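# Stock each low shelf with box, tape and sponge

## Task

Every low shelf in the room must end up holding exactly one cardboard box, one roll of masking tape and one yellow sponge, each resting directly on the shelf surface and not stacked on anything else. Supply whatever is missing with spares taken from the desk, and leave the unneeded spares on the desk. The robot must not tip over or finish leaning. Nothing may count on the robot to stay in place at the end. Finally, release everything and move the robot away.

## Robot and tools

Robot: a Hello Robot Stretch 4, about 1.6 m tall. It has an omni-wheel base whose rim reaches at most 0.23 m from the base origin, a lift on a vertical mast, a single arm that telescopes forward, a three-joint wrist and a two-finger gripper. There is only one arm, so joint targets are never split per arm. Cameras: head_camera, head_left_camera, head_right_camera (fisheye) and wrist_camera.

Frames: the base frame sits on the floor under the base centre, with x ahead, y to the left and z up. hand_pose is a point between the open fingertips, expressed in the base frame. Its printed value may be slightly wrong. With all wrist joints at 0 its axes line up with the base frame. The odometry frame is where the base frame was at the start. base_odometry comes from wheel rotation only, so slipping shows up as motion. Its heading runs from -3.142 to 3.142 and is positive to the left.

execute_actions(actions, cameras): actions is a list holding one action or nothing. An empty list just reports state and images. An action may hold "base", "joints" or both, plus optional "pace" and "contact_limits". The other form is {"end_of_arm": "enable_torque"} on its own, which re-energises wrist or gripper motors that shut off.
- base: one relative command, measured from the base's last reported position. translate_m drives straight, from -2 to 2 m, with forward positive. strafe_m slides sideways, from -2 to 2 m, with left positive. rotate_rad turns in place, from -3.2 to 3.2 rad, with counter-clockwise (left) positive.
- joints: absolute targets by name. lift_m 0 to 1.2. arm_m (extension) 0 to 0.55. wrist_yaw_rad -1.134 to 4.276: 0 points ahead, positive is left, 3.14 is stowed backward, and above 3.4 the arm may obstruct. wrist_pitch_rad -1.117 to 4.259: 0 is level, 1.57 points down. wrist_roll_rad -1.117 to 4.259: at 0 the fingers are level, and positive turns clockwise as seen from behind. gripper_m -0.038 to 0.141: this is the fingertip gap, and negative values press the tips together. Targets past a range are clipped and flagged. Unknown keys or other bad values reject the whole call.
- pace: "slow", "default", "fast" or "max". Base speed is up to 0.1, 0.3, 0.4 or 0.6 m/s and turning up to 1, 2, 3 or 4 rad/s, respectively. With the lift above 0.2, both are limited further, down to 0.3 m/s and 1 rad/s at full height.
- contact_limits: {"arm_m": value}, from 0 (gentlest) to 0.75 (firmest), default 0.5. It sets how much force the arm may use before it halts.
- cameras: a list of camera names or "all". Omitted or null gives all of them, and [] gives none.
All motions in an action begin together. A joint or the base left out of an action may still be driving toward an earlier target. If a result reports a stop, the rest of your queued motion calls in that reply are skipped.

wait(seconds): 0 to 10 s. Nothing new is commanded, and the result has the same contents as an empty action.
zoom_image(camera, region): region is [x0, y0, x1, y1] in pixels of that camera's latest full image, with the origin at the top left and at most 504x504.
finished_scene(scene): pass the current scene number. It is final and reports success.

Results: base_status and joint_status give each motion's outcome. "done" for the base only means the wheels turned the commanded amount. "off_target" means it stopped short and may still be pushing. "contact_stop_at_<key>" means it met resistance: that part goes slack, a slack lift may sag under load, and slack wheels may drift. "limit_stop_at_own_body" is a self-collision guard. You can still move away from the body, and the lift and arm may go slack. "limit_stop_at_tilt" means the lean is over 6 degrees: lift, arm and wheels go slack and ignore commands until the lean eases. "torque_fault" means a wrist motor went limp. Send enable_torque, and avoid it, since it may hurt the result. on_its_own lists what this call did not command; "held at" there is a target, not a position. lidar_m gives 12 rough distances in 30-degree sectors: the first is straight ahead and the rest go counter-clockwise, so the 4th is left, 7th behind and 10th right. "-" means nothing is seen or something is closer than 0.25 m. It sees from about 0.15 m up, so tabletops register, but glass and thin legs can be missed. wrist_depth_mm is a 7x7 grid of depths from 100 to 2000 mm, starting at the top left. It includes the robot's own body. turned_by_wheels vs turned_by_imu: a gap over about 0.1 rad points to slipping or a collision, and the heading error is about their difference. base_tilt is in degrees, positive for forward and right, with a fixed bias of up to about 1.5. motor_effort is a percentage, positive toward higher joint values, with the peak in brackets. The readings are noisy. For wheel_0 to wheel_2, positive means turning right. A load in a level gripper pulls wrist pitch effort away from 0.

Gripping: command a gap smaller than the object. The further below its width, the harder the squeeze, and the object is pulled in toward the wrist by up to a third of that difference. The gripper reading and "done" do not confirm a grasp. Look for a change in gripper effort when the commanded gap is 0 or more. If the fingertips jam on a surface, raise the lift.

Cautions: to unfold at the start, send lift_m 0.4 with wrist_yaw_rad 0 together. Tilting the gripper up (pitch below -0.2) while rolled can trigger self-collision stops. Avoid driving or turning with over 1 kg held and arm_m above 0.2, especially at fast paces. Avoid sustained pushing or pulling, above all with the gripper high or a firm contact limit. Loose objects may be nudged by outside disturbances. Drops, slips, slams and hard shoves count against you. Place items gently and flat on the shelf, then open the gripper and back away before finishing. The robot keeps holding its last command between calls. Calibration numbers are approximate.

Each tool is called after ">>>" by a JSON object that holds its "api" and its "payload".

## Session

>>> {"api": "execute_actions", "payload": {"actions": []}}

Scene clock: 0.00 s.
base_odometry: x=+0.000 y=+0.000 heading=+0.000 (m, m, rad; odometry frame)
turned_by_wheels: +0.000 (rad since the last result)
turned_by_imu: +0.000 (rad since the last result)
base_tilt: forward=-0.2 right=+1.3 (deg)
lidar_m: 0.65 0.77 1.04 0.67 0.73 1.23 2.22 0.79 0.65 0.65 0.73 0.67
base_status: not commanded
joint_positions: lift_m=+0.288 arm_m=-0.001 wrist_yaw_rad=+3.061 wrist_pitch_rad=-0.004 wrist_roll_rad=+0.019 gripper_m=+0.057
joint_status: not commanded
motor_effort: lift_m=+19 arm_m=+0 wrist_yaw_rad=+0 wrist_pitch_rad=-7 wrist_roll_rad=+1 gripper_m=-6 wheel_0=+1 wheel_1=+0 wheel_2=+0 (%)
hand_pose: x=-0.1103 y=+0.1102 z=+0.4674 quat_wxyz=(+0.040, +0.002, +0.009, +0.999) (m; base frame)
wrist_depth_mm: 145 146 - - - - 1863 / - 145 - - - - 1863 / - 132 212 - - - 1756 / 110 144 257 - - - 1366 / 144 1138 - - - - 1336 / 891 1205 1464 1921 198 1756 1336 / 854 1138 1118 668 1182 1042 1078
pictures: head_camera, head_left_camera, head_right_camera, wrist_camera
Images, in order (width x height): head_camera 420x560, head_left_camera 420x672, head_right_camera 420x672, wrist_camera 616x392.

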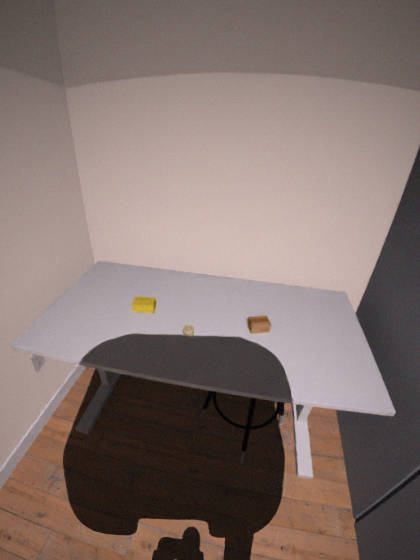

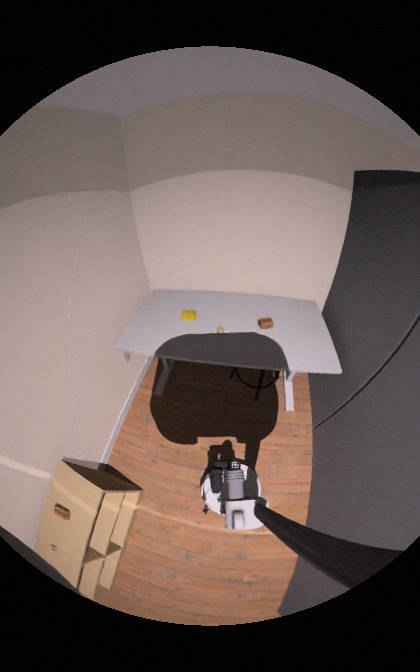

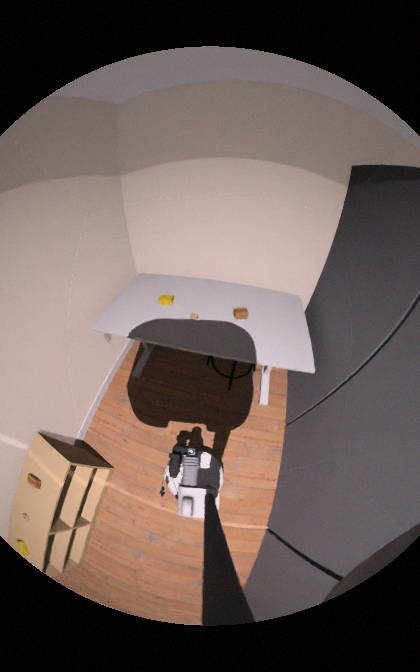

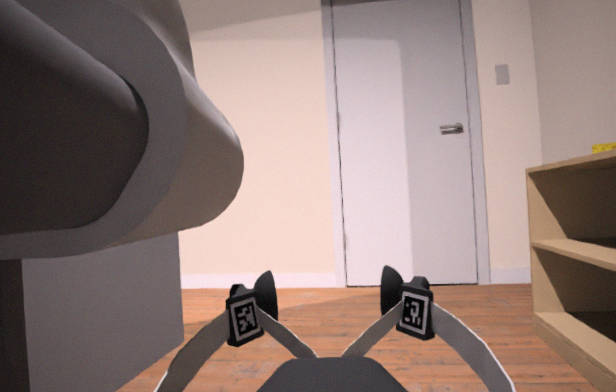

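>>> {"api": "zoom_image", "payload": {"camera": "head_right_camera", "region": [0, 420, 140, 600]}}

>>> {"api": "execute_actions", "payload": {"actions": [{"base":{"rotate_rad":3.0},"pace":"fast"}]}}

Region (0, 420, 140, 600) of head_right_camera's 420x672 image, scaled by 2.800, with more detail than that image has.

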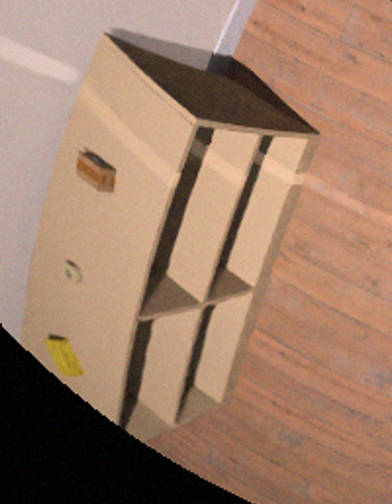

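Scene clock: 2.43 s.
base_odometry: x=+0.000 y=+0.000 heading=+3.000 (m, m, rad; odometry frame)
turned_by_wheels: +3.000 (rad since the last result)
turned_by_imu: +3.079 (rad since the last result)
base_tilt: forward=-0.2 right=+1.3 (deg)
lidar_m: 2.20 0.84 0.66 0.62 0.69 0.69 0.66 0.72 1.03 0.66 0.68 1.03
base_status: done
joint_positions: lift_m=+0.288 arm_m=-0.001 wrist_yaw_rad=+3.061 wrist_pitch_rad=-0.004 wrist_roll_rad=+0.019 gripper_m=+0.057
joint_status: not commanded
motor_effort: lift_m=+19(19) arm_m=+0(0) wrist_yaw_rad=+0(1) wrist_pitch_rad=-5(7) wrist_roll_rad=+1(1) gripper_m=-3(1) wheel_0=-1(9) wheel_1=+0(4) wheel_2=+0(10) (%)
hand_pose: x=-0.1102 y=+0.1103 z=+0.4674 quat_wxyz=(+0.040, +0.002, +0.009, +0.999) (m; base frame)
wrist_depth_mm: 145 146 1661 1661 1618 1281 854 / - 145 1661 1576 1576 1229 866 / - 132 213 1025 1078 1138 878 / 110 144 258 1576 1618 1336 904 / 144 1661 1618 1576 1618 1366 917 / 1160 1618 1661 1576 198 1308 904 / 1160 1308 1098 521 1118 1025 931
pictures: head_camera, head_left_camera, head_right_camera, wrist_camera
camera_calibration (this result's frames):
wrist_camera: T_world_to_cam=[[0.0368655, 0.998085, -0.0496638, -0.0735851], [-0.0364703, -0.0483207, -0.998166, 0.535657], [-0.998655, 0.0386091, 0.0346191, 0.0966242], [0, 0, 0, 1]] pos_world=[0.118743, 0.095597, 0.527675]
Images, in order (width x height): head_camera 420x560, head_left_camera 420x672, head_right_camera 420x672, wrist_camera 616x392.

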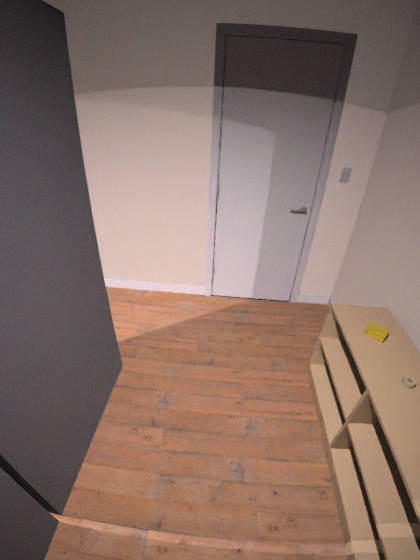

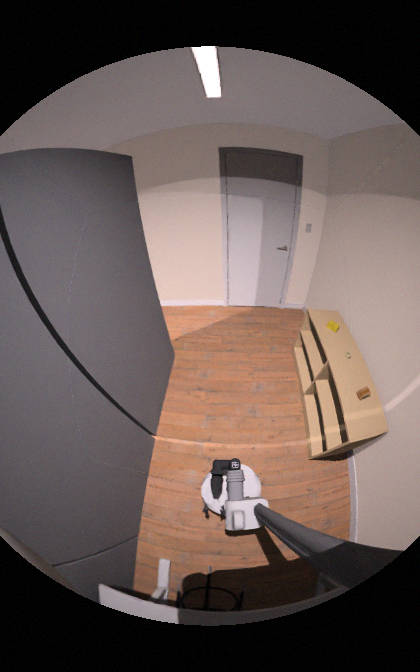

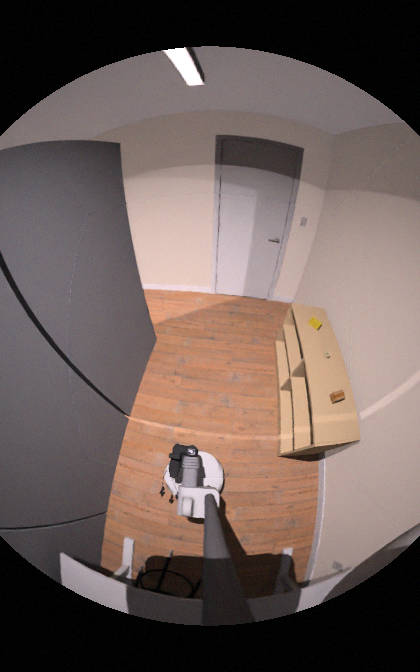

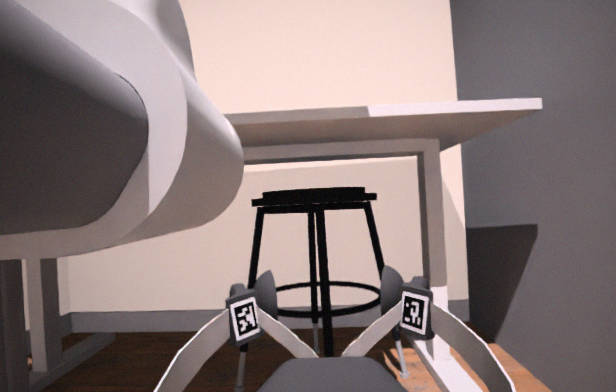

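>>> {"api": "execute_actions", "payload": {"actions": [{"base":{"translate_m":1.75},"pace":"max"}], "cameras": []}}

>>> {"api": "execute_actions", "payload": {"actions": [{"base":{"rotate_rad":1.5},"pace":"fast"}]}}

Scene clock: 7.30 s.
base_odometry: x=-1.733 y=+0.247 heading=+3.000 (m, m, rad; odometry frame)
turned_by_wheels: +0.000 (rad since the last result)
turned_by_imu: +0.004 (rad since the last result)
base_tilt: forward=-0.2 right=+1.3 (deg)
lidar_m: 0.45 0.51 0.77 2.93 0.65 0.78 2.59 1.08 0.88 1.20 0.64 0.46
base_status: done
joint_positions: lift_m=+0.288 arm_m=-0.001 wrist_yaw_rad=+3.061 wrist_pitch_rad=-0.004 wrist_roll_rad=+0.019 gripper_m=+0.057
joint_status: not commanded
motor_effort: lift_m=+19(19) arm_m=+0(0) wrist_yaw_rad=+0(0) wrist_pitch_rad=-7(5) wrist_roll_rad=+1(0) gripper_m=-1(0) wheel_0=+0(5) wheel_1=+0(8) wheel_2=-1(15) (%)
hand_pose: x=-0.1102 y=+0.1102 z=+0.4674 quat_wxyz=(+0.040, +0.002, +0.009, +0.999) (m; base frame)
wrist_depth_mm: 145 146 - - - 931 627 / - 145 - - - 960 640 / - 132 213 - - 991 654 / 110 144 258 - - 991 654 / 144 1708 - - - 1025 676 / 1618 1708 1618 1808 198 976 668 / 1182 1308 1098 661 1182 831 668
pictures: none
No camera images: the call's "cameras" was empty. Leave "cameras" out to get every camera's image.

Scene clock: 9.00 s.
base_odometry: x=-1.733 y=+0.247 heading=-1.783 (m, m, rad; odometry frame)
turned_by_wheels: +1.500 (rad since the last result)
turned_by_imu: +1.539 (rad since the last result)
base_tilt: forward=-0.2 right=+1.3 (deg)
lidar_m: 2.11 0.66 0.71 2.17 1.14 0.87 1.20 0.67 0.47 0.45 0.52 0.73
base_status: done
joint_positions: lift_m=+0.288 arm_m=-0.001 wrist_yaw_rad=+3.061 wrist_pitch_rad=-0.004 wrist_roll_rad=+0.019 gripper_m=+0.057
joint_status: not commanded
motor_effort: lift_m=+19(19) arm_m=+0(0) wrist_yaw_rad=+0(0) wrist_pitch_rad=-7(7) wrist_roll_rad=+1(0) gripper_m=-2(2) wheel_0=+0(6) wheel_1=+1(9) wheel_2=+0(9) (%)
hand_pose: x=-0.1102 y=+0.1102 z=+0.4674 quat_wxyz=(+0.040, +0.002, +0.009, +0.999) (m; base frame)
wrist_depth_mm: 145 145 1366 1366 1397 1366 1336 / - 145 1366 1366 1366 1336 1336 / - 132 213 1308 1366 1366 1336 / 110 144 258 1366 1336 1281 1255 / 143 1160 1336 1336 1255 1336 1118 / 820 1229 1308 1336 200 1336 1229 / 798 1160 1098 661 991 931 976
pictures: head_camera, head_left_camera, head_right_camera, wrist_camera
camera_calibration (this result's frames):
wrist_camera: T_world_to_cam=[[0.0368086, 0.998087, -0.0496642, -0.0735755], [-0.0364676, -0.0483232, -0.998166, 0.535656], [-0.998657, 0.0385522, 0.0346192, 0.0966313], [0, 0, 0, 1]] pos_world=[0.118744, 0.0955941, 0.527674]
Images, in order (width x height): head_camera 420x560, head_left_camera 420x672, head_right_camera 420x672, wrist_camera 616x392.

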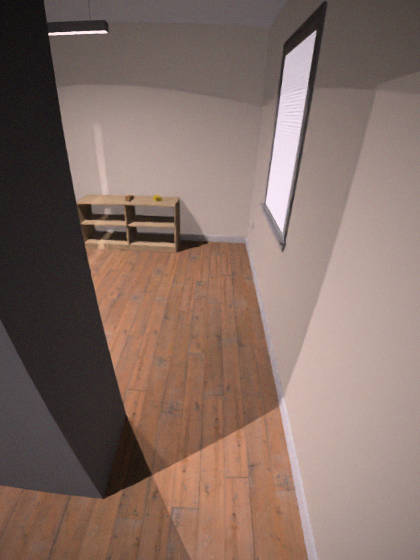

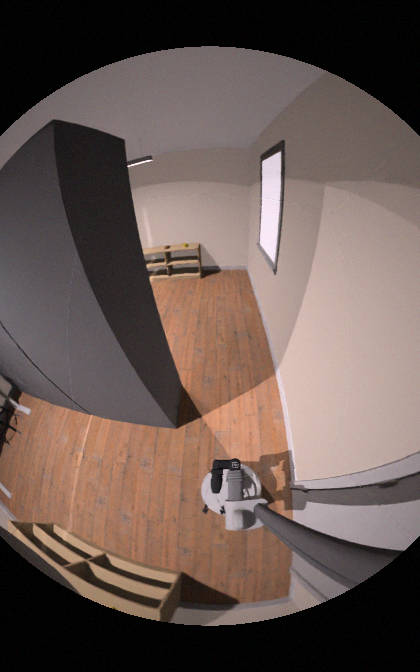

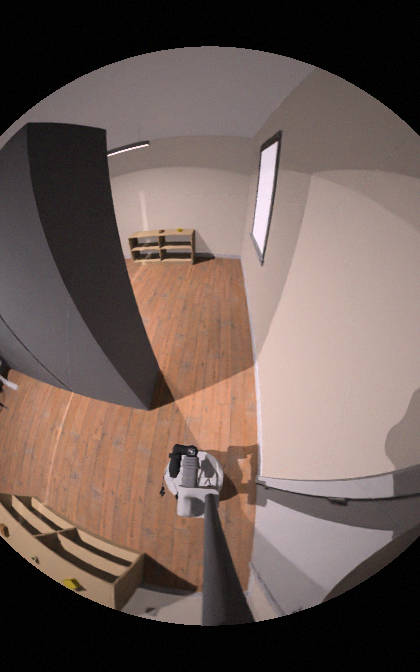

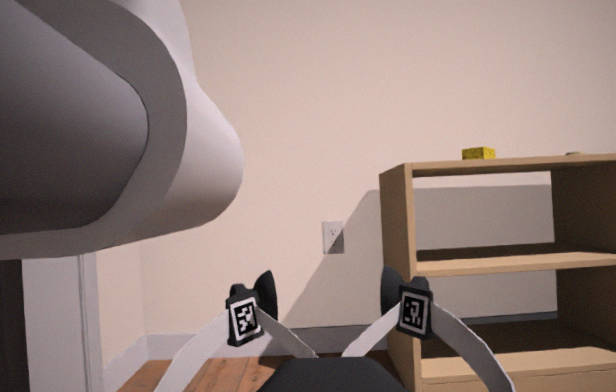

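>>> {"api": "zoom_image", "payload": {"camera": "head_camera", "region": [70, 180, 190, 255]}}

Region (70, 180, 190, 255) of head_camera's 420x560 image, scaled by 4.200, with more detail than that image has; it fills the top 315 rows of this view, and the rest is white.

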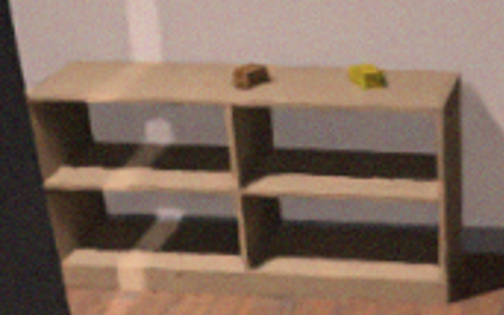

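>>> {"api": "execute_actions", "payload": {"actions": [{"base":{"rotate_rad":1.573},"joints":{"lift_m":0.4,"wrist_yaw_rad":0},"pace":"fast"}], "cameras": ["head_camera"]}}

Scene clock: 12.00 s.
base_odometry: x=-1.733 y=+0.247 heading=-0.210 (m, m, rad; odometry frame)
turned_by_wheels: +1.573 (rad since the last result)
turned_by_imu: +1.614 (rad since the last result)
base_tilt: forward=-0.2 right=+1.3 (deg)
lidar_m: 2.30 1.11 0.88 1.20 0.65 0.47 0.44 0.52 0.74 2.14 0.67 0.72
base_status: done
joint_positions: lift_m=+0.400 arm_m=-0.001 wrist_yaw_rad=+0.000 wrist_pitch_rad=-0.004 wrist_roll_rad=+0.019 gripper_m=+0.057
joint_status: all done
motor_effort: lift_m=+21(22) arm_m=-1(0) wrist_yaw_rad=-1(6) wrist_pitch_rad=-7(6) wrist_roll_rad=+0(0) gripper_m=-6(0) wheel_0=+0(2) wheel_1=+0(7) wheel_2=+0(11) (%)
hand_pose: x=+0.4589 y=-0.0873 z=+0.5793 quat_wxyz=(+1.000, +0.009, -0.002, +0.000) (m; base frame)
wrist_depth_mm: 1756 - - - - 1098 699 / 1708 - - - - 1098 732 / 1708 - - - - 1118 732 / 1618 - - - - 1138 741 / 1397 - - - - 1182 741 / 1366 - 1921 - 198 1098 750 / 1397 1464 1336 778 1430 931 759
pictures: head_camera
Images, in order (width x height): head_camera 420x560.

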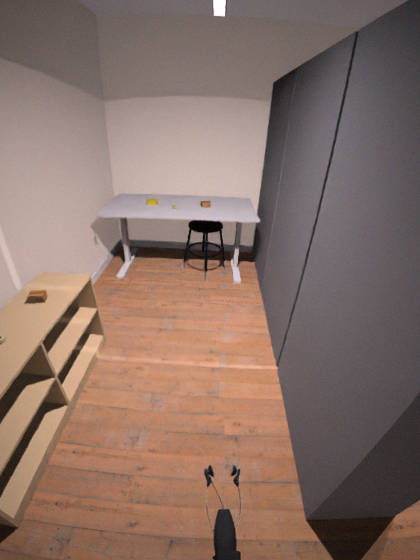

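>>> {"api": "execute_actions", "payload": {"actions": [{"base":{"rotate_rad":0.175},"pace":"fast"}], "cameras": []}}

>>> {"api": "execute_actions", "payload": {"actions": [{"base":{"translate_m":1.95},"joints":{"lift_m":1.0,"wrist_pitch_rad":1.57,"gripper_m":0.11},"pace":"max"}], "cameras": ["head_camera","wrist_camera"]}}

Scene clock: 13.13 s.
base_odometry: x=-1.732 y=+0.247 heading=-0.035 (m, m, rad; odometry frame)
turned_by_wheels: +0.175 (rad since the last result)
turned_by_imu: +0.179 (rad since the last result)
base_tilt: forward=-0.3 right=+1.4 (deg)
lidar_m: 1.74 0.97 0.86 1.07 0.55 0.44 0.45 0.56 0.96 1.00 0.68 0.93
base_status: done
joint_positions: lift_m=+0.400 arm_m=-0.001 wrist_yaw_rad=+0.000 wrist_pitch_rad=-0.004 wrist_roll_rad=+0.019 gripper_m=+0.057
joint_status: not commanded
motor_effort: lift_m=+21(21) arm_m=-1(0) wrist_yaw_rad=+0(1) wrist_pitch_rad=-7(6) wrist_roll_rad=+1(0) gripper_m=-3(5) wheel_0=-2(5) wheel_1=-1(5) wheel_2=+2(9) (%)
hand_pose: x=+0.4588 y=-0.0874 z=+0.5793 quat_wxyz=(+1.000, +0.009, -0.002, +0.000) (m; base frame)
wrist_depth_mm: 1430 1863 - - - - 1138 / 1397 1808 - - - - 1160 / 1336 1808 - - - - 1182 / 1366 1708 - - - - 1255 / 931 1499 - - - - 1229 / 904 1430 1397 - 199 1921 1255 / 891 1336 1336 778 1430 1255 1229
pictures: none
No camera images: the call's "cameras" was empty. Leave "cameras" out to get every camera's image.

Scene clock: 18.33 s.
base_odometry: x=+0.216 y=+0.178 heading=-0.036 (m, m, rad; odometry frame)
turned_by_wheels: +0.000 (rad since the last result)
turned_by_imu: +0.004 (rad since the last result)
base_tilt: forward=-0.3 right=+1.3 (deg)
lidar_m: 0.51 0.58 0.77 0.78 0.51 0.73 2.38 1.11 0.92 0.90 0.62 0.51
base_status: done
joint_positions: lift_m=+1.000 arm_m=-0.001 wrist_yaw_rad=+0.000 wrist_pitch_rad=+1.570 wrist_roll_rad=+0.019 gripper_m=+0.110
joint_status: all done
motor_effort: lift_m=+21(25) arm_m=-1(1) wrist_yaw_rad=+0(1) wrist_pitch_rad=-1(7) wrist_roll_rad=+0(0) gripper_m=+1(1) wheel_0=-1(7) wheel_1=+0(8) wheel_2=+0(13) (%)
hand_pose: x=+0.1706 y=-0.0874 z=+0.8896 quat_wxyz=(+0.707, +0.007, +0.707, -0.007) (m; base frame)
wrist_depth_mm: 1025 1138 1138 1118 1098 1098 1025 / 1042 1138 1118 1098 1118 1078 1098 / 1118 1138 1138 1078 1118 1060 1098 / 1138 1118 1118 1098 1098 1098 1078 / 1138 1138 1118 891 1078 1078 1078 / 1138 1118 216 891 891 215 1098 / 1078 1138 1118 163 1098 1078 1098
pictures: head_camera, wrist_camera
camera_calibration (this result's frames):
wrist_camera: T_world_to_cam=[[-0.0497497, -0.997833, -0.0430661, -0.0312486], [-0.998273, 0.0510275, -0.0290976, 0.268409], [0.0312321, 0.0415441, -0.998648, 1.11387], [0, 0, 0, 1]] pos_world=[0.231603, -0.0911518, 1.11883]
Images, in order (width x height): head_camera 420x560, wrist_camera 616x392.

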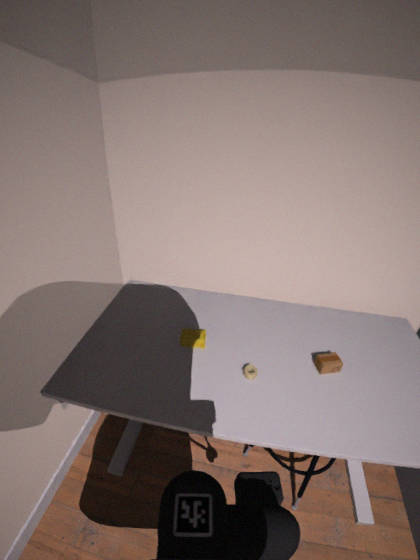

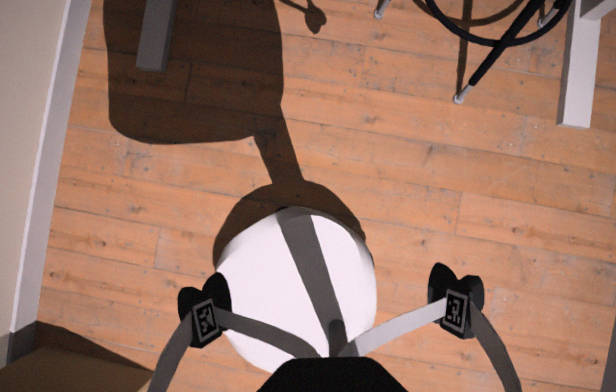

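>>> {"api": "execute_actions", "payload": {"actions": [{"base":{"rotate_rad":-0.121},"joints":{"arm_m":0.25},"pace":"fast"}], "cameras": []}}

>>> {"api": "execute_actions", "payload": {"actions": [{"base":{"translate_m":0.16},"joints":{"arm_m":0.42},"pace":"fast"}], "cameras": ["head_camera","wrist_camera"]}}

Scene clock: 20.17 s.
base_odometry: x=+0.216 y=+0.178 heading=-0.156 (m, m, rad; odometry frame)
turned_by_wheels: -0.121 (rad since the last result)
turned_by_imu: -0.124 (rad since the last result)
base_tilt: forward=-0.2 right=+1.3 (deg)
lidar_m: 0.49 0.54 0.79 0.78 0.50 0.61 2.39 1.23 0.93 0.91 0.68 0.53
base_status: done
joint_positions: lift_m=+1.000 arm_m=+0.249 wrist_yaw_rad=+0.000 wrist_pitch_rad=+1.570 wrist_roll_rad=+0.019 gripper_m=+0.110
joint_status: all done
motor_effort: lift_m=+20(20) arm_m=+5(7) wrist_yaw_rad=-1(1) wrist_pitch_rad=+0(1) wrist_roll_rad=+1(1) gripper_m=+0(0) wheel_0=+2(6) wheel_1=+2(4) wheel_2=+1(6) (%)
hand_pose: x=+0.4202 y=-0.0874 z=+0.8896 quat_wxyz=(+0.707, +0.007, +0.707, -0.007) (m; base frame)
wrist_depth_mm: 410 404 399 394 389 389 382 / 410 404 397 397 389 387 384 / 410 402 399 392 389 387 377 / 1118 1138 1118 1118 1098 1060 1060 / 1138 1138 1118 1098 1098 1098 1078 / 1138 1138 215 976 1098 215 1098 / 1138 1138 904 163 1078 1060 1060
pictures: none
No camera images: the call's "cameras" was empty. Leave "cameras" out to get every camera's image.

Scene clock: 21.90 s.
base_odometry: x=+0.374 y=+0.153 heading=-0.156 (m, m, rad; odometry frame)
turned_by_wheels: +0.000 (rad since the last result)
turned_by_imu: +0.000 (rad since the last result)
base_tilt: forward=-0.2 right=+1.3 (deg)
lidar_m: 0.34 0.38 0.55 0.76 0.66 0.62 2.55 1.23 0.96 0.91 0.47 0.35
base_status: done
joint_positions: lift_m=+1.000 arm_m=+0.419 wrist_yaw_rad=+0.000 wrist_pitch_rad=+1.570 wrist_roll_rad=+0.019 gripper_m=+0.110
joint_status: all done
motor_effort: lift_m=+21(20) arm_m=+6(5) wrist_yaw_rad=-1(0) wrist_pitch_rad=+0(0) wrist_roll_rad=+1(0) gripper_m=+2(1) wheel_0=+1(6) wheel_1=+1(5) wheel_2=+1(9) (%)
hand_pose: x=+0.5902 y=-0.0874 z=+0.8896 quat_wxyz=(+0.707, +0.006, +0.707, -0.006) (m; base frame)
wrist_depth_mm: 410 404 399 394 389 387 384 / 407 399 399 392 389 387 382 / 377 402 397 394 387 387 382 / 410 402 399 394 392 384 379 / 407 399 397 389 387 387 377 / 407 402 215 392 387 215 377 / 404 402 394 163 387 387 379
pictures: head_camera, wrist_camera
camera_calibration (this result's frames):
wrist_camera: T_world_to_cam=[[-0.0495748, -0.997841, -0.0430707, -0.0104701], [-0.998279, 0.0508565, -0.0291911, 0.687423], [0.0313185, 0.0415495, -0.998645, 1.10071], [0, 0, 0, 1]] pos_world=[0.651249, -0.0911413, 1.11883]
Images, in order (width x height): head_camera 420x560, wrist_camera 616x392.

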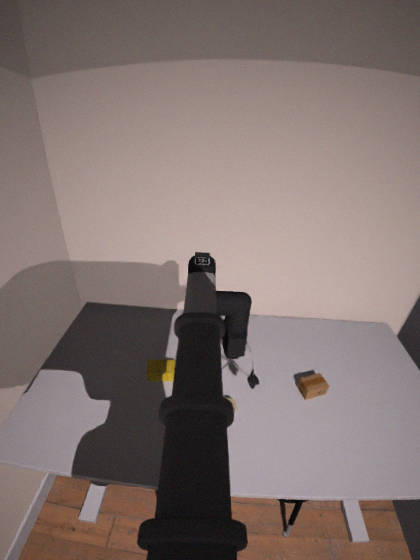

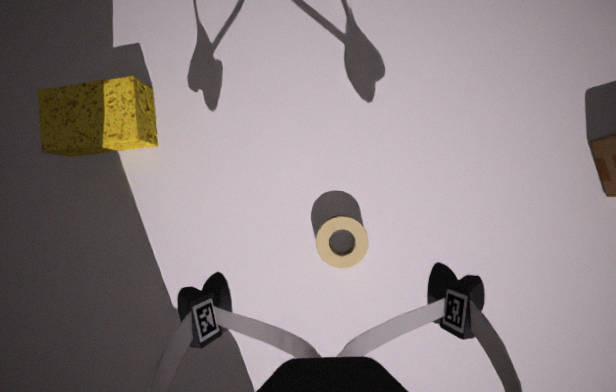

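>>> {"api": "execute_actions", "payload": {"actions": [{"base":{"strafe_m":-0.012},"joints":{"arm_m":0.443,"lift_m":0.885,"gripper_m":0.09},"pace":"fast"}], "cameras": ["head_camera","wrist_camera"]}}

Scene clock: 23.57 s.
base_odometry: x=+0.372 y=+0.141 heading=-0.156 (m, m, rad; odometry frame)
turned_by_wheels: +0.000 (rad since the last result)
turned_by_imu: +0.000 (rad since the last result)
base_tilt: forward=-0.2 right=+1.3 (deg)
lidar_m: 0.33 0.37 0.54 0.77 0.68 0.64 2.52 1.22 0.94 0.90 0.45 0.37
base_status: done
joint_positions: lift_m=+0.885 arm_m=+0.442 wrist_yaw_rad=+0.000 wrist_pitch_rad=+1.570 wrist_roll_rad=+0.019 gripper_m=+0.090
joint_status: all done
motor_effort: lift_m=+17(20) arm_m=+6(9) wrist_yaw_rad=+0(1) wrist_pitch_rad=+0(0) wrist_roll_rad=+1(0) gripper_m=+2(1) wheel_0=+0(6) wheel_1=+1(5) wheel_2=+0(2) (%)
hand_pose: x=+0.6131 y=-0.0874 z=+0.7749 quat_wxyz=(+0.707, +0.007, +0.707, -0.007) (m; base frame)
wrist_depth_mm: 289 287 281 279 276 273 271 / 266 286 282 278 277 271 271 / 263 285 282 279 274 273 271 / 290 285 282 279 274 273 270 / 289 283 282 279 274 273 270 / 287 285 216 277 251 271 270 / 287 286 279 164 273 271 270
pictures: head_camera, wrist_camera
camera_calibration (this result's frames):
wrist_camera: T_world_to_cam=[[-0.0497996, -0.99783, -0.0430634, -0.0141436], [-0.998272, 0.0510751, -0.0290432, 0.706826], [0.0311796, 0.0415426, -0.99865, 0.98551], [0, 0, 0, 1]] pos_world=[0.674173, -0.0911548, 1.0041]
Images, in order (width x height): head_camera 420x560, wrist_camera 616x392.

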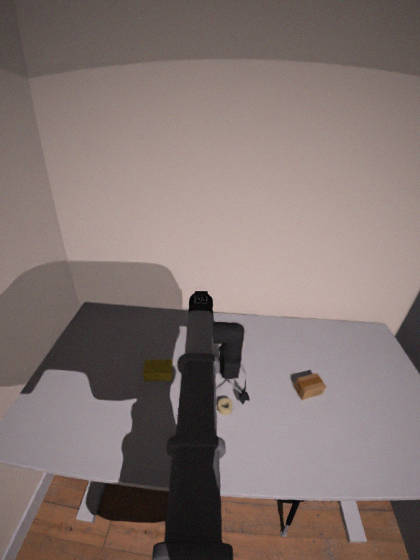

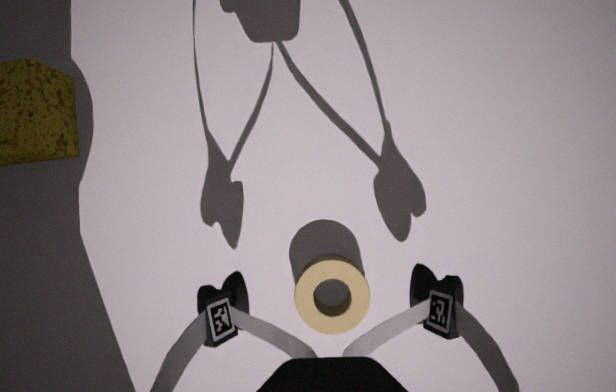

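>>> {"api": "execute_actions", "payload": {"actions": [{"joints":{"lift_m":0.86,"gripper_m":0.07}}], "cameras": ["head_camera","wrist_camera"]}}

>>> {"api": "zoom_image", "payload": {"camera": "head_camera", "region": [190, 360, 270, 430]}}

Scene clock: 24.73 s.
base_odometry: x=+0.372 y=+0.141 heading=-0.156 (m, m, rad; odometry frame)
turned_by_wheels: +0.000 (rad since the last result)
turned_by_imu: +0.000 (rad since the last result)
base_tilt: forward=-0.3 right=+1.3 (deg)
lidar_m: 0.34 0.36 0.54 0.76 0.68 0.63 2.54 1.20 0.94 0.90 0.47 0.36
base_status: not commanded
joint_positions: lift_m=+0.860 arm_m=+0.442 wrist_yaw_rad=+0.000 wrist_pitch_rad=+1.570 wrist_roll_rad=+0.019 gripper_m=+0.070
joint_status: all done
motor_effort: lift_m=+17(17) arm_m=+6(6) wrist_yaw_rad=-1(0) wrist_pitch_rad=+0(1) wrist_roll_rad=+1(1) gripper_m=-1(4) wheel_0=+0(0) wheel_1=+1(1) wheel_2=+0(0) (%)
hand_pose: x=+0.6131 y=-0.0874 z=+0.7499 quat_wxyz=(+0.707, +0.007, +0.707, -0.007) (m; base frame)
wrist_depth_mm: 263 260 258 256 252 249 246 / 260 260 256 254 251 249 247 / 263 260 257 254 252 248 245 / 263 258 256 253 250 248 246 / 260 258 256 254 250 248 245 / 262 259 214 237 211 247 246 / 260 259 255 194 252 246 245
pictures: head_camera, wrist_camera
camera_calibration (this result's frames):
wrist_camera: T_world_to_cam=[[-0.0497994, -0.99783, -0.0430634, -0.0152182], [-0.998272, 0.0510749, -0.0290433, 0.706103], [0.0311798, 0.0415426, -0.99865, 0.96059], [0, 0, 0, 1]] pos_world=[0.674174, -0.0911548, 0.979145]
Images, in order (width x height): head_camera 420x560, wrist_camera 616x392.

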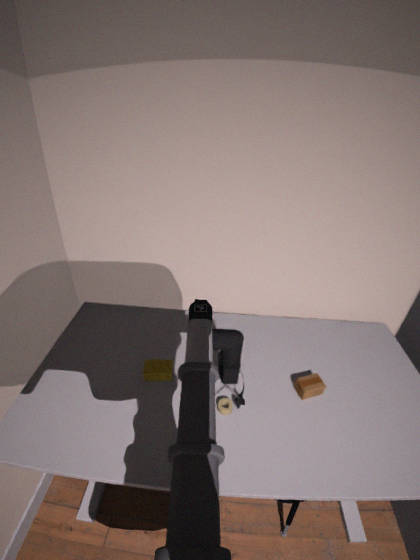

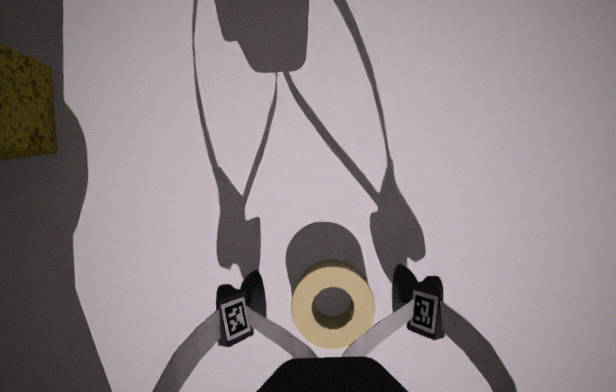

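Region (190, 360, 270, 430) of head_camera's 420x560 image, scaled by 6.300, with more detail than that image has; it fills the top 441 rows of this view, and the rest is white.

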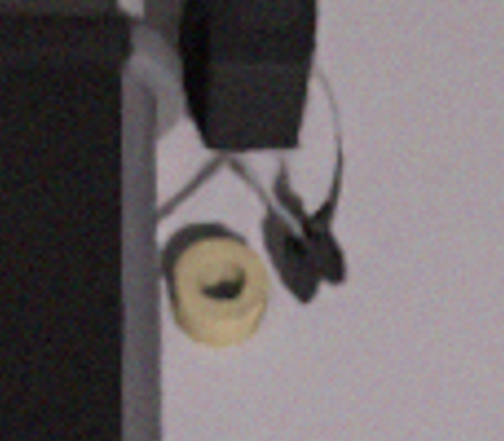

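>>> {"api": "execute_actions", "payload": {"actions": [{"joints":{"lift_m":0.845,"arm_m":0.431}}], "cameras": ["head_camera","wrist_camera"]}}

>>> {"api": "zoom_image", "payload": {"camera": "head_camera", "region": [190, 360, 270, 430]}}

Scene clock: 25.63 s.
base_odometry: x=+0.372 y=+0.141 heading=-0.156 (m, m, rad; odometry frame)
turned_by_wheels: +0.000 (rad since the last result)
turned_by_imu: +0.000 (rad since the last result)
base_tilt: forward=-0.3 right=+1.3 (deg)
lidar_m: 0.35 0.36 0.51 0.78 0.69 0.63 2.54 1.22 0.94 0.92 0.46 0.36
base_status: not commanded
joint_positions: lift_m=+0.846 arm_m=+0.432 wrist_yaw_rad=+0.000 wrist_pitch_rad=+1.569 wrist_roll_rad=+0.019 gripper_m=+0.070
joint_status: all done
motor_effort: lift_m=+8(17) arm_m=-6(4) wrist_yaw_rad=+0(1) wrist_pitch_rad=+4(5) wrist_roll_rad=+0(0) gripper_m=-4(5) wheel_0=+0(0) wheel_1=+1(1) wheel_2=+0(0) (%)
hand_pose: x=+0.6036 y=-0.0874 z=+0.7356 quat_wxyz=(+0.708, +0.007, +0.706, -0.007) (m; base frame)
wrist_depth_mm: 254 252 248 246 244 242 239 / 253 251 248 247 244 241 239 / 253 250 247 245 242 239 238 / 253 250 248 243 242 240 237 / 252 249 246 244 242 238 236 / 251 248 217 241 217 237 236 / 251 248 244 191 241 237 236
pictures: head_camera, wrist_camera
camera_calibration (this result's frames):
wrist_camera: T_world_to_cam=[[-0.0495814, -0.997838, -0.0431291, -0.0163944], [-0.998241, 0.0509137, -0.0303615, 0.69707], [0.0324917, 0.0415479, -0.998608, 0.945786], [0, 0, 0, 1]] pos_world=[0.664301, -0.0911448, 0.964926]
Images, in order (width x height): head_camera 420x560, wrist_camera 616x392.

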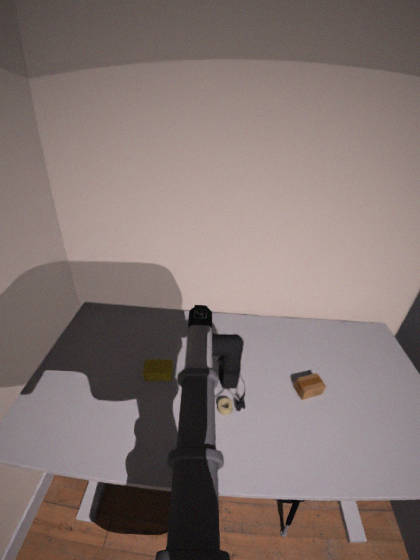

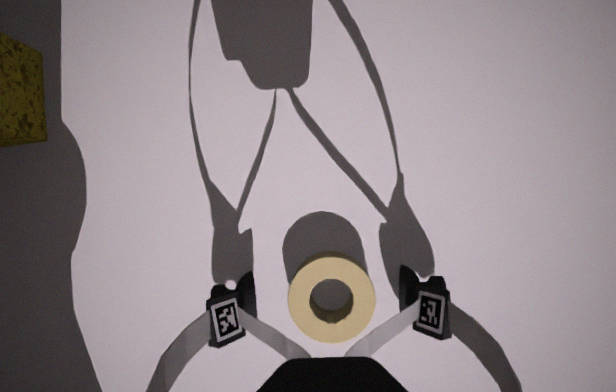

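Region (190, 360, 270, 430) of head_camera's 420x560 image, scaled by 6.300, with more detail than that image has; it fills the top 441 rows of this view, and the rest is white.

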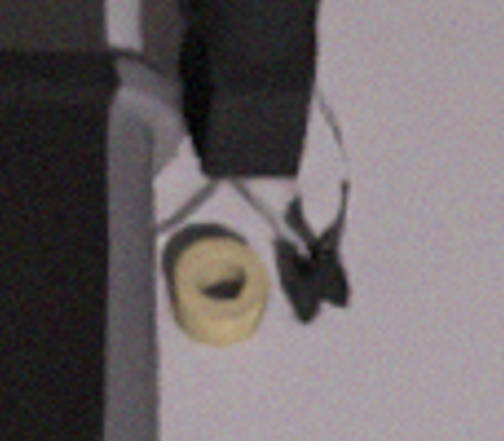

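>>> {"api": "execute_actions", "payload": {"actions": [{"joints":{"lift_m":0.858}}], "cameras": []}}

>>> {"api": "execute_actions", "payload": {"actions": [{"joints":{"gripper_m":0.02}}], "cameras": ["wrist_camera"]}}

Scene clock: 26.50 s.
base_odometry: x=+0.372 y=+0.141 heading=-0.156 (m, m, rad; odometry frame)
turned_by_wheels: +0.000 (rad since the last result)
turned_by_imu: +0.000 (rad since the last result)
base_tilt: forward=-0.2 right=+1.3 (deg)
lidar_m: 0.32 0.36 0.54 0.76 0.69 0.63 2.55 1.21 0.93 0.91 0.46 0.36
base_status: not commanded
joint_positions: lift_m=+0.858 arm_m=+0.432 wrist_yaw_rad=+0.000 wrist_pitch_rad=+1.570 wrist_roll_rad=+0.019 gripper_m=+0.070
joint_status: all done
motor_effort: lift_m=+22(22) arm_m=-6(6) wrist_yaw_rad=-1(2) wrist_pitch_rad=+1(9) wrist_roll_rad=+0(0) gripper_m=-1(4) wheel_0=+0(0) wheel_1=+1(1) wheel_2=+0(0) (%)
hand_pose: x=+0.6033 y=-0.0874 z=+0.7475 quat_wxyz=(+0.708, +0.006, +0.707, -0.006) (m; base frame)
wrist_depth_mm: 259 257 255 251 249 245 244 / 256 257 254 252 248 248 243 / 259 256 254 251 250 247 243 / 260 257 253 252 248 245 243 / 259 256 254 250 248 246 243 / 259 255 215 237 211 244 243 / 258 256 251 206 247 244 243
pictures: none
No camera images: the call's "cameras" was empty. Leave "cameras" out to get every camera's image.

Scene clock: 27.80 s.
base_odometry: x=+0.372 y=+0.141 heading=-0.156 (m, m, rad; odometry frame)
turned_by_wheels: +0.000 (rad since the last result)
turned_by_imu: +0.000 (rad since the last result)
base_tilt: forward=-0.2 right=+1.3 (deg)
lidar_m: 0.34 0.36 0.55 0.76 0.67 0.63 2.54 1.22 0.94 0.91 0.45 0.35
base_status: not commanded
joint_positions: lift_m=+0.858 arm_m=+0.432 wrist_yaw_rad=+0.000 wrist_pitch_rad=+1.570 wrist_roll_rad=+0.019 gripper_m=+0.020
joint_status: all done
motor_effort: lift_m=+22(22) arm_m=-6(5) wrist_yaw_rad=-1(1) wrist_pitch_rad=+1(1) wrist_roll_rad=+1(0) gripper_m=-17(17) wheel_0=+0(0) wheel_1=+1(1) wheel_2=+0(0) (%)
hand_pose: x=+0.6033 y=-0.0874 z=+0.7475 quat_wxyz=(+0.708, +0.006, +0.707, -0.006) (m; base frame)
wrist_depth_mm: 260 256 254 252 249 247 244 / 256 258 255 252 248 247 245 / 260 257 254 252 249 245 243 / 259 256 254 252 248 246 244 / 258 258 253 250 248 245 244 / 259 257 252 220 202 244 242 / 258 257 252 250 247 244 244
pictures: wrist_camera
camera_calibration (this result's frames):
wrist_camera: T_world_to_cam=[[-0.0494312, -0.997848, -0.043092, -0.0160139], [-0.998273, 0.0507313, -0.029618, 0.696635], [0.0317403, 0.0415536, -0.998632, 0.958113], [0, 0, 0, 1]] pos_world=[0.66423, -0.0911337, 0.976745]
Images, in order (width x height): wrist_camera 616x392.

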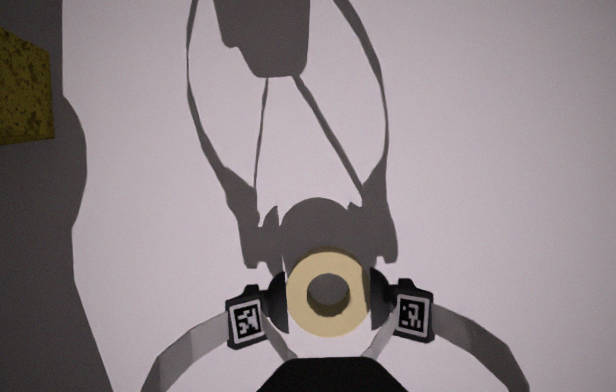

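>>> {"api": "execute_actions", "payload": {"actions": [{"base":{"rotate_rad":0.17},"joints":{"lift_m":0.89,"arm_m":0.0},"pace":"fast"}], "cameras": ["wrist_camera"]}}

>>> {"api": "execute_actions", "payload": {"actions": [{"base":{"translate_m":-0.6},"joints":{"lift_m":0.47},"pace":"max"}], "cameras": ["wrist_camera"]}}

Scene clock: 31.73 s.
base_odometry: x=+0.372 y=+0.141 heading=+0.014 (m, m, rad; odometry frame)
turned_by_wheels: +0.170 (rad since the last result)
turned_by_imu: +0.174 (rad since the last result)
base_tilt: forward=-0.2 right=+1.3 (deg)
lidar_m: 0.33 0.42 0.68 0.78 0.64 0.78 1.84 1.08 0.91 0.73 0.42 0.36
base_status: done
joint_positions: lift_m=+0.890 arm_m=+0.001 wrist_yaw_rad=+0.000 wrist_pitch_rad=+1.570 wrist_roll_rad=+0.019 gripper_m=+0.020
joint_status: all done
motor_effort: lift_m=+22(23) arm_m=-6(7) wrist_yaw_rad=+0(1) wrist_pitch_rad=-1(2) wrist_roll_rad=+0(1) gripper_m=-15(17) wheel_0=-1(5) wheel_1=+1(4) wheel_2=-1(7) (%)
hand_pose: x=+0.1720 y=-0.0874 z=+0.7795 quat_wxyz=(+0.707, +0.007, +0.707, -0.007) (m; base frame)
wrist_depth_mm: 931 991 290 287 281 279 278 / 1025 1008 1008 1008 991 289 277 / 1042 1042 1008 1008 1008 976 960 / 1025 1025 1008 1008 1008 976 976 / 1042 1025 820 788 991 960 976 / 1042 1025 809 220 202 976 991 / 1042 1008 798 732 991 946 960
pictures: wrist_camera
camera_calibration (this result's frames):
wrist_camera: T_world_to_cam=[[-0.0500373, -0.997819, -0.0430516, -0.0358799], [-0.998268, 0.0513027, -0.0288072, 0.266429], [0.030953, 0.0415356, -0.998657, 1.00392], [0, 0, 0, 1]] pos_world=[0.233098, -0.0911687, 1.00871]
Images, in order (width x height): wrist_camera 616x392.

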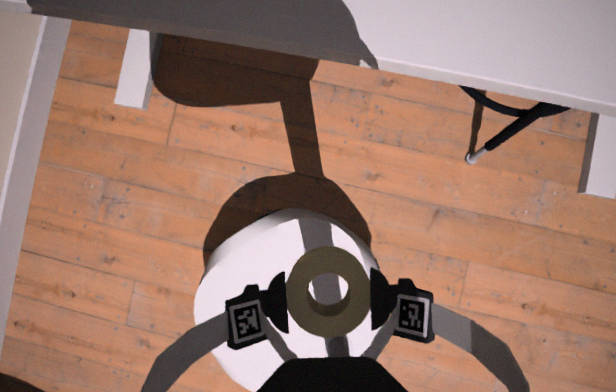

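Scene clock: 34.73 s.
base_odometry: x=-0.228 y=+0.133 heading=+0.014 (m, m, rad; odometry frame)
turned_by_wheels: +0.000 (rad since the last result)
turned_by_imu: -0.001 (rad since the last result)
base_tilt: forward=-0.2 right=+1.3 (deg)
lidar_m: 0.92 1.08 0.51 0.52 0.61 1.11 1.97 0.87 0.76 0.74 0.86 0.93
base_status: done
joint_positions: lift_m=+0.470 arm_m=+0.001 wrist_yaw_rad=+0.000 wrist_pitch_rad=+1.570 wrist_roll_rad=+0.019 gripper_m=+0.020
joint_status: all done
motor_effort: lift_m=+18(20) arm_m=-5(6) wrist_yaw_rad=+0(1) wrist_pitch_rad=+0(0) wrist_roll_rad=+1(1) gripper_m=-13(16) wheel_0=-1(6) wheel_1=+2(7) wheel_2=-2(12) (%)
hand_pose: x=+0.1721 y=-0.0874 z=+0.3598 quat_wxyz=(+0.707, +0.007, +0.707, -0.007) (m; base frame)
wrist_depth_mm: 609 603 597 585 574 574 564 / 609 597 585 591 574 569 574 / 609 597 591 585 574 574 559 / 609 597 591 591 585 574 569 / 597 591 379 373 574 574 564 / 603 379 370 220 202 574 569 / 597 379 370 366 368 569 564
pictures: wrist_camera
camera_calibration (this result's frames):
wrist_camera: T_world_to_cam=[[-0.0496808, -0.997836, -0.0430714, -0.0539989], [-0.998273, 0.0509631, -0.0292036, 0.254584], [0.0313355, 0.0415461, -0.998645, 0.584687], [0, 0, 0, 1]] pos_world=[0.23314, -0.0911479, 0.589004]
Images, in order (width x height): wrist_camera 616x392.

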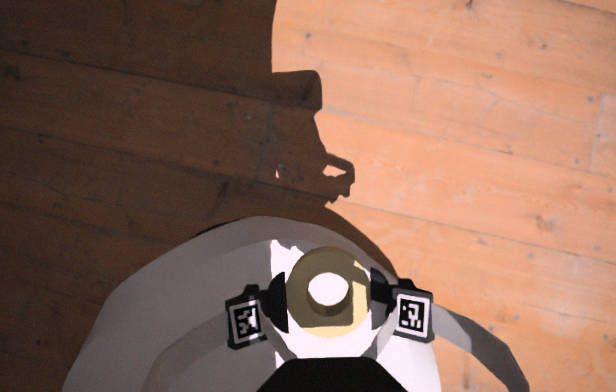

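>>> {"api": "execute_actions", "payload": {"actions": [{"base":{"translate_m":-1.57},"joints":{"lift_m":0.42},"pace":"max"}], "cameras": []}}

>>> {"api": "execute_actions", "payload": {"actions": [{"base":{"rotate_rad":-1.78},"pace":"fast"}], "cameras": ["head_camera","wrist_camera"]}}

Scene clock: 39.53 s.
base_odometry: x=-1.797 y=+0.111 heading=+0.014 (m, m, rad; odometry frame)
turned_by_wheels: +0.000 (rad since the last result)
turned_by_imu: -0.004 (rad since the last result)
base_tilt: forward=-0.3 right=+1.3 (deg)
lidar_m: 2.47 1.12 1.03 0.89 0.51 0.45 0.45 0.53 0.96 3.01 0.57 0.70
base_status: done
joint_positions: lift_m=+0.420 arm_m=+0.001 wrist_yaw_rad=+0.000 wrist_pitch_rad=+1.570 wrist_roll_rad=+0.019 gripper_m=+0.020
joint_status: all done
motor_effort: lift_m=+19(18) arm_m=-5(5) wrist_yaw_rad=+0(1) wrist_pitch_rad=+1(2) wrist_roll_rad=+0(0) gripper_m=-18(16) wheel_0=+0(9) wheel_1=+0(6) wheel_2=+0(13) (%)
hand_pose: x=+0.1720 y=-0.0874 z=+0.3098 quat_wxyz=(+0.707, +0.007, +0.707, -0.007) (m; base frame)
wrist_depth_mm: 559 549 539 539 530 521 521 / 554 544 544 530 530 530 521 / 559 554 544 530 530 521 521 / 549 549 544 539 525 525 521 / 549 544 334 322 530 517 517 / 559 325 325 220 203 521 517 / 554 325 322 317 319 334 512
pictures: none
No camera images: the call's "cameras" was empty. Leave "cameras" out to get every camera's image.

Scene clock: 41.37 s.
base_odometry: x=-1.797 y=+0.111 heading=-1.766 (m, m, rad; odometry frame)
turned_by_wheels: -1.780 (rad since the last result)
turned_by_imu: -1.827 (rad since the last result)
base_tilt: forward=-0.2 right=+1.3 (deg)
lidar_m: 2.11 0.64 0.57 1.65 1.33 1.01 1.35 0.59 0.46 0.46 0.47 0.68
base_status: done
joint_positions: lift_m=+0.420 arm_m=+0.001 wrist_yaw_rad=+0.000 wrist_pitch_rad=+1.570 wrist_roll_rad=+0.019 gripper_m=+0.020
joint_status: not commanded
motor_effort: lift_m=+19(19) arm_m=-5(5) wrist_yaw_rad=+0(1) wrist_pitch_rad=+1(0) wrist_roll_rad=+0(0) gripper_m=-16(17) wheel_0=+2(6) wheel_1=-1(8) wheel_2=-1(8) (%)
hand_pose: x=+0.1721 y=-0.0874 z=+0.3098 quat_wxyz=(+0.707, +0.007, +0.707, -0.007) (m; base frame)
wrist_depth_mm: 554 549 544 535 525 521 521 / 554 554 539 535 530 525 517 / 559 549 539 539 535 521 521 / 554 549 539 539 530 521 521 / 559 539 330 324 535 530 517 / 544 329 322 220 203 525 521 / 554 327 322 319 317 334 517
pictures: head_camera, wrist_camera
camera_calibration (this result's frames):
wrist_camera: T_world_to_cam=[[-0.0497366, -0.997833, -0.0430678, -0.056146], [-0.998273, 0.0510159, -0.0291324, 0.253069], [0.0312665, 0.0415445, -0.998647, 0.534756], [0, 0, 0, 1]] pos_world=[0.23312, -0.0911511, 0.538987]
Images, in order (width x height): head_camera 420x560, wrist_camera 616x392.

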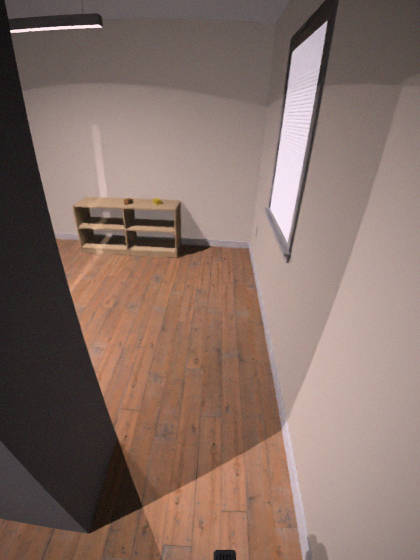

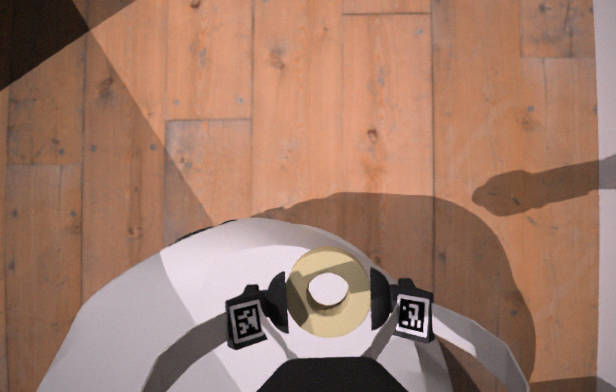

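>>> {"api": "execute_actions", "payload": {"actions": [{"base":{"translate_m":1.15},"pace":"max"}], "cameras": ["head_camera","head_left_camera"]}}

Scene clock: 45.23 s.
base_odometry: x=-2.021 y=-1.017 heading=-1.766 (m, m, rad; odometry frame)
turned_by_wheels: +0.000 (rad since the last result)
turned_by_imu: +0.002 (rad since the last result)
base_tilt: forward=-0.3 right=+1.3 (deg)
lidar_m: 1.87 1.92 2.86 1.14 0.55 0.66 1.69 0.72 0.51 0.49 0.53 0.72
base_status: done
joint_positions: lift_m=+0.420 arm_m=+0.001 wrist_yaw_rad=+0.000 wrist_pitch_rad=+1.570 wrist_roll_rad=+0.019 gripper_m=+0.020
joint_status: not commanded
motor_effort: lift_m=+19(19) arm_m=-5(5) wrist_yaw_rad=+0(0) wrist_pitch_rad=+1(1) wrist_roll_rad=+0(1) gripper_m=-16(15) wheel_0=-1(1) wheel_1=-1(3) wheel_2=-1(12) (%)
hand_pose: x=+0.1721 y=-0.0874 z=+0.3098 quat_wxyz=(+0.707, +0.007, +0.707, -0.007) (m; base frame)
wrist_depth_mm: 559 544 549 535 530 530 521 / 559 549 544 535 530 521 517 / 554 539 539 539 530 521 517 / 549 549 544 535 530 521 517 / 549 554 334 324 525 521 517 / 544 329 322 219 202 517 517 / 549 325 322 317 317 336 517
pictures: head_camera, head_left_camera
Images, in order (width x height): head_camera 420x560, head_left_camera 420x672.

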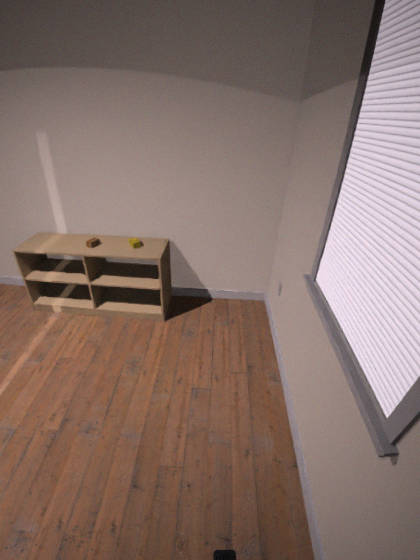

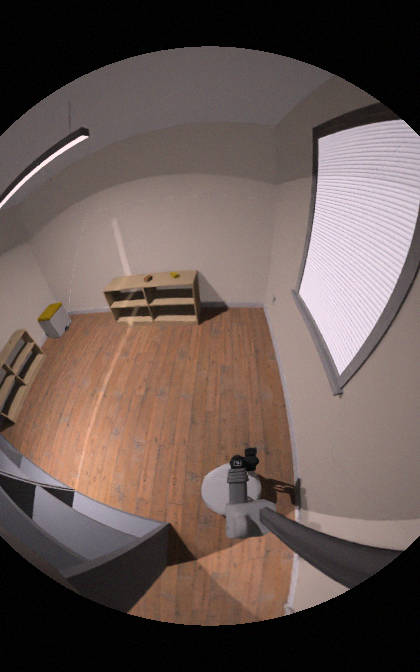

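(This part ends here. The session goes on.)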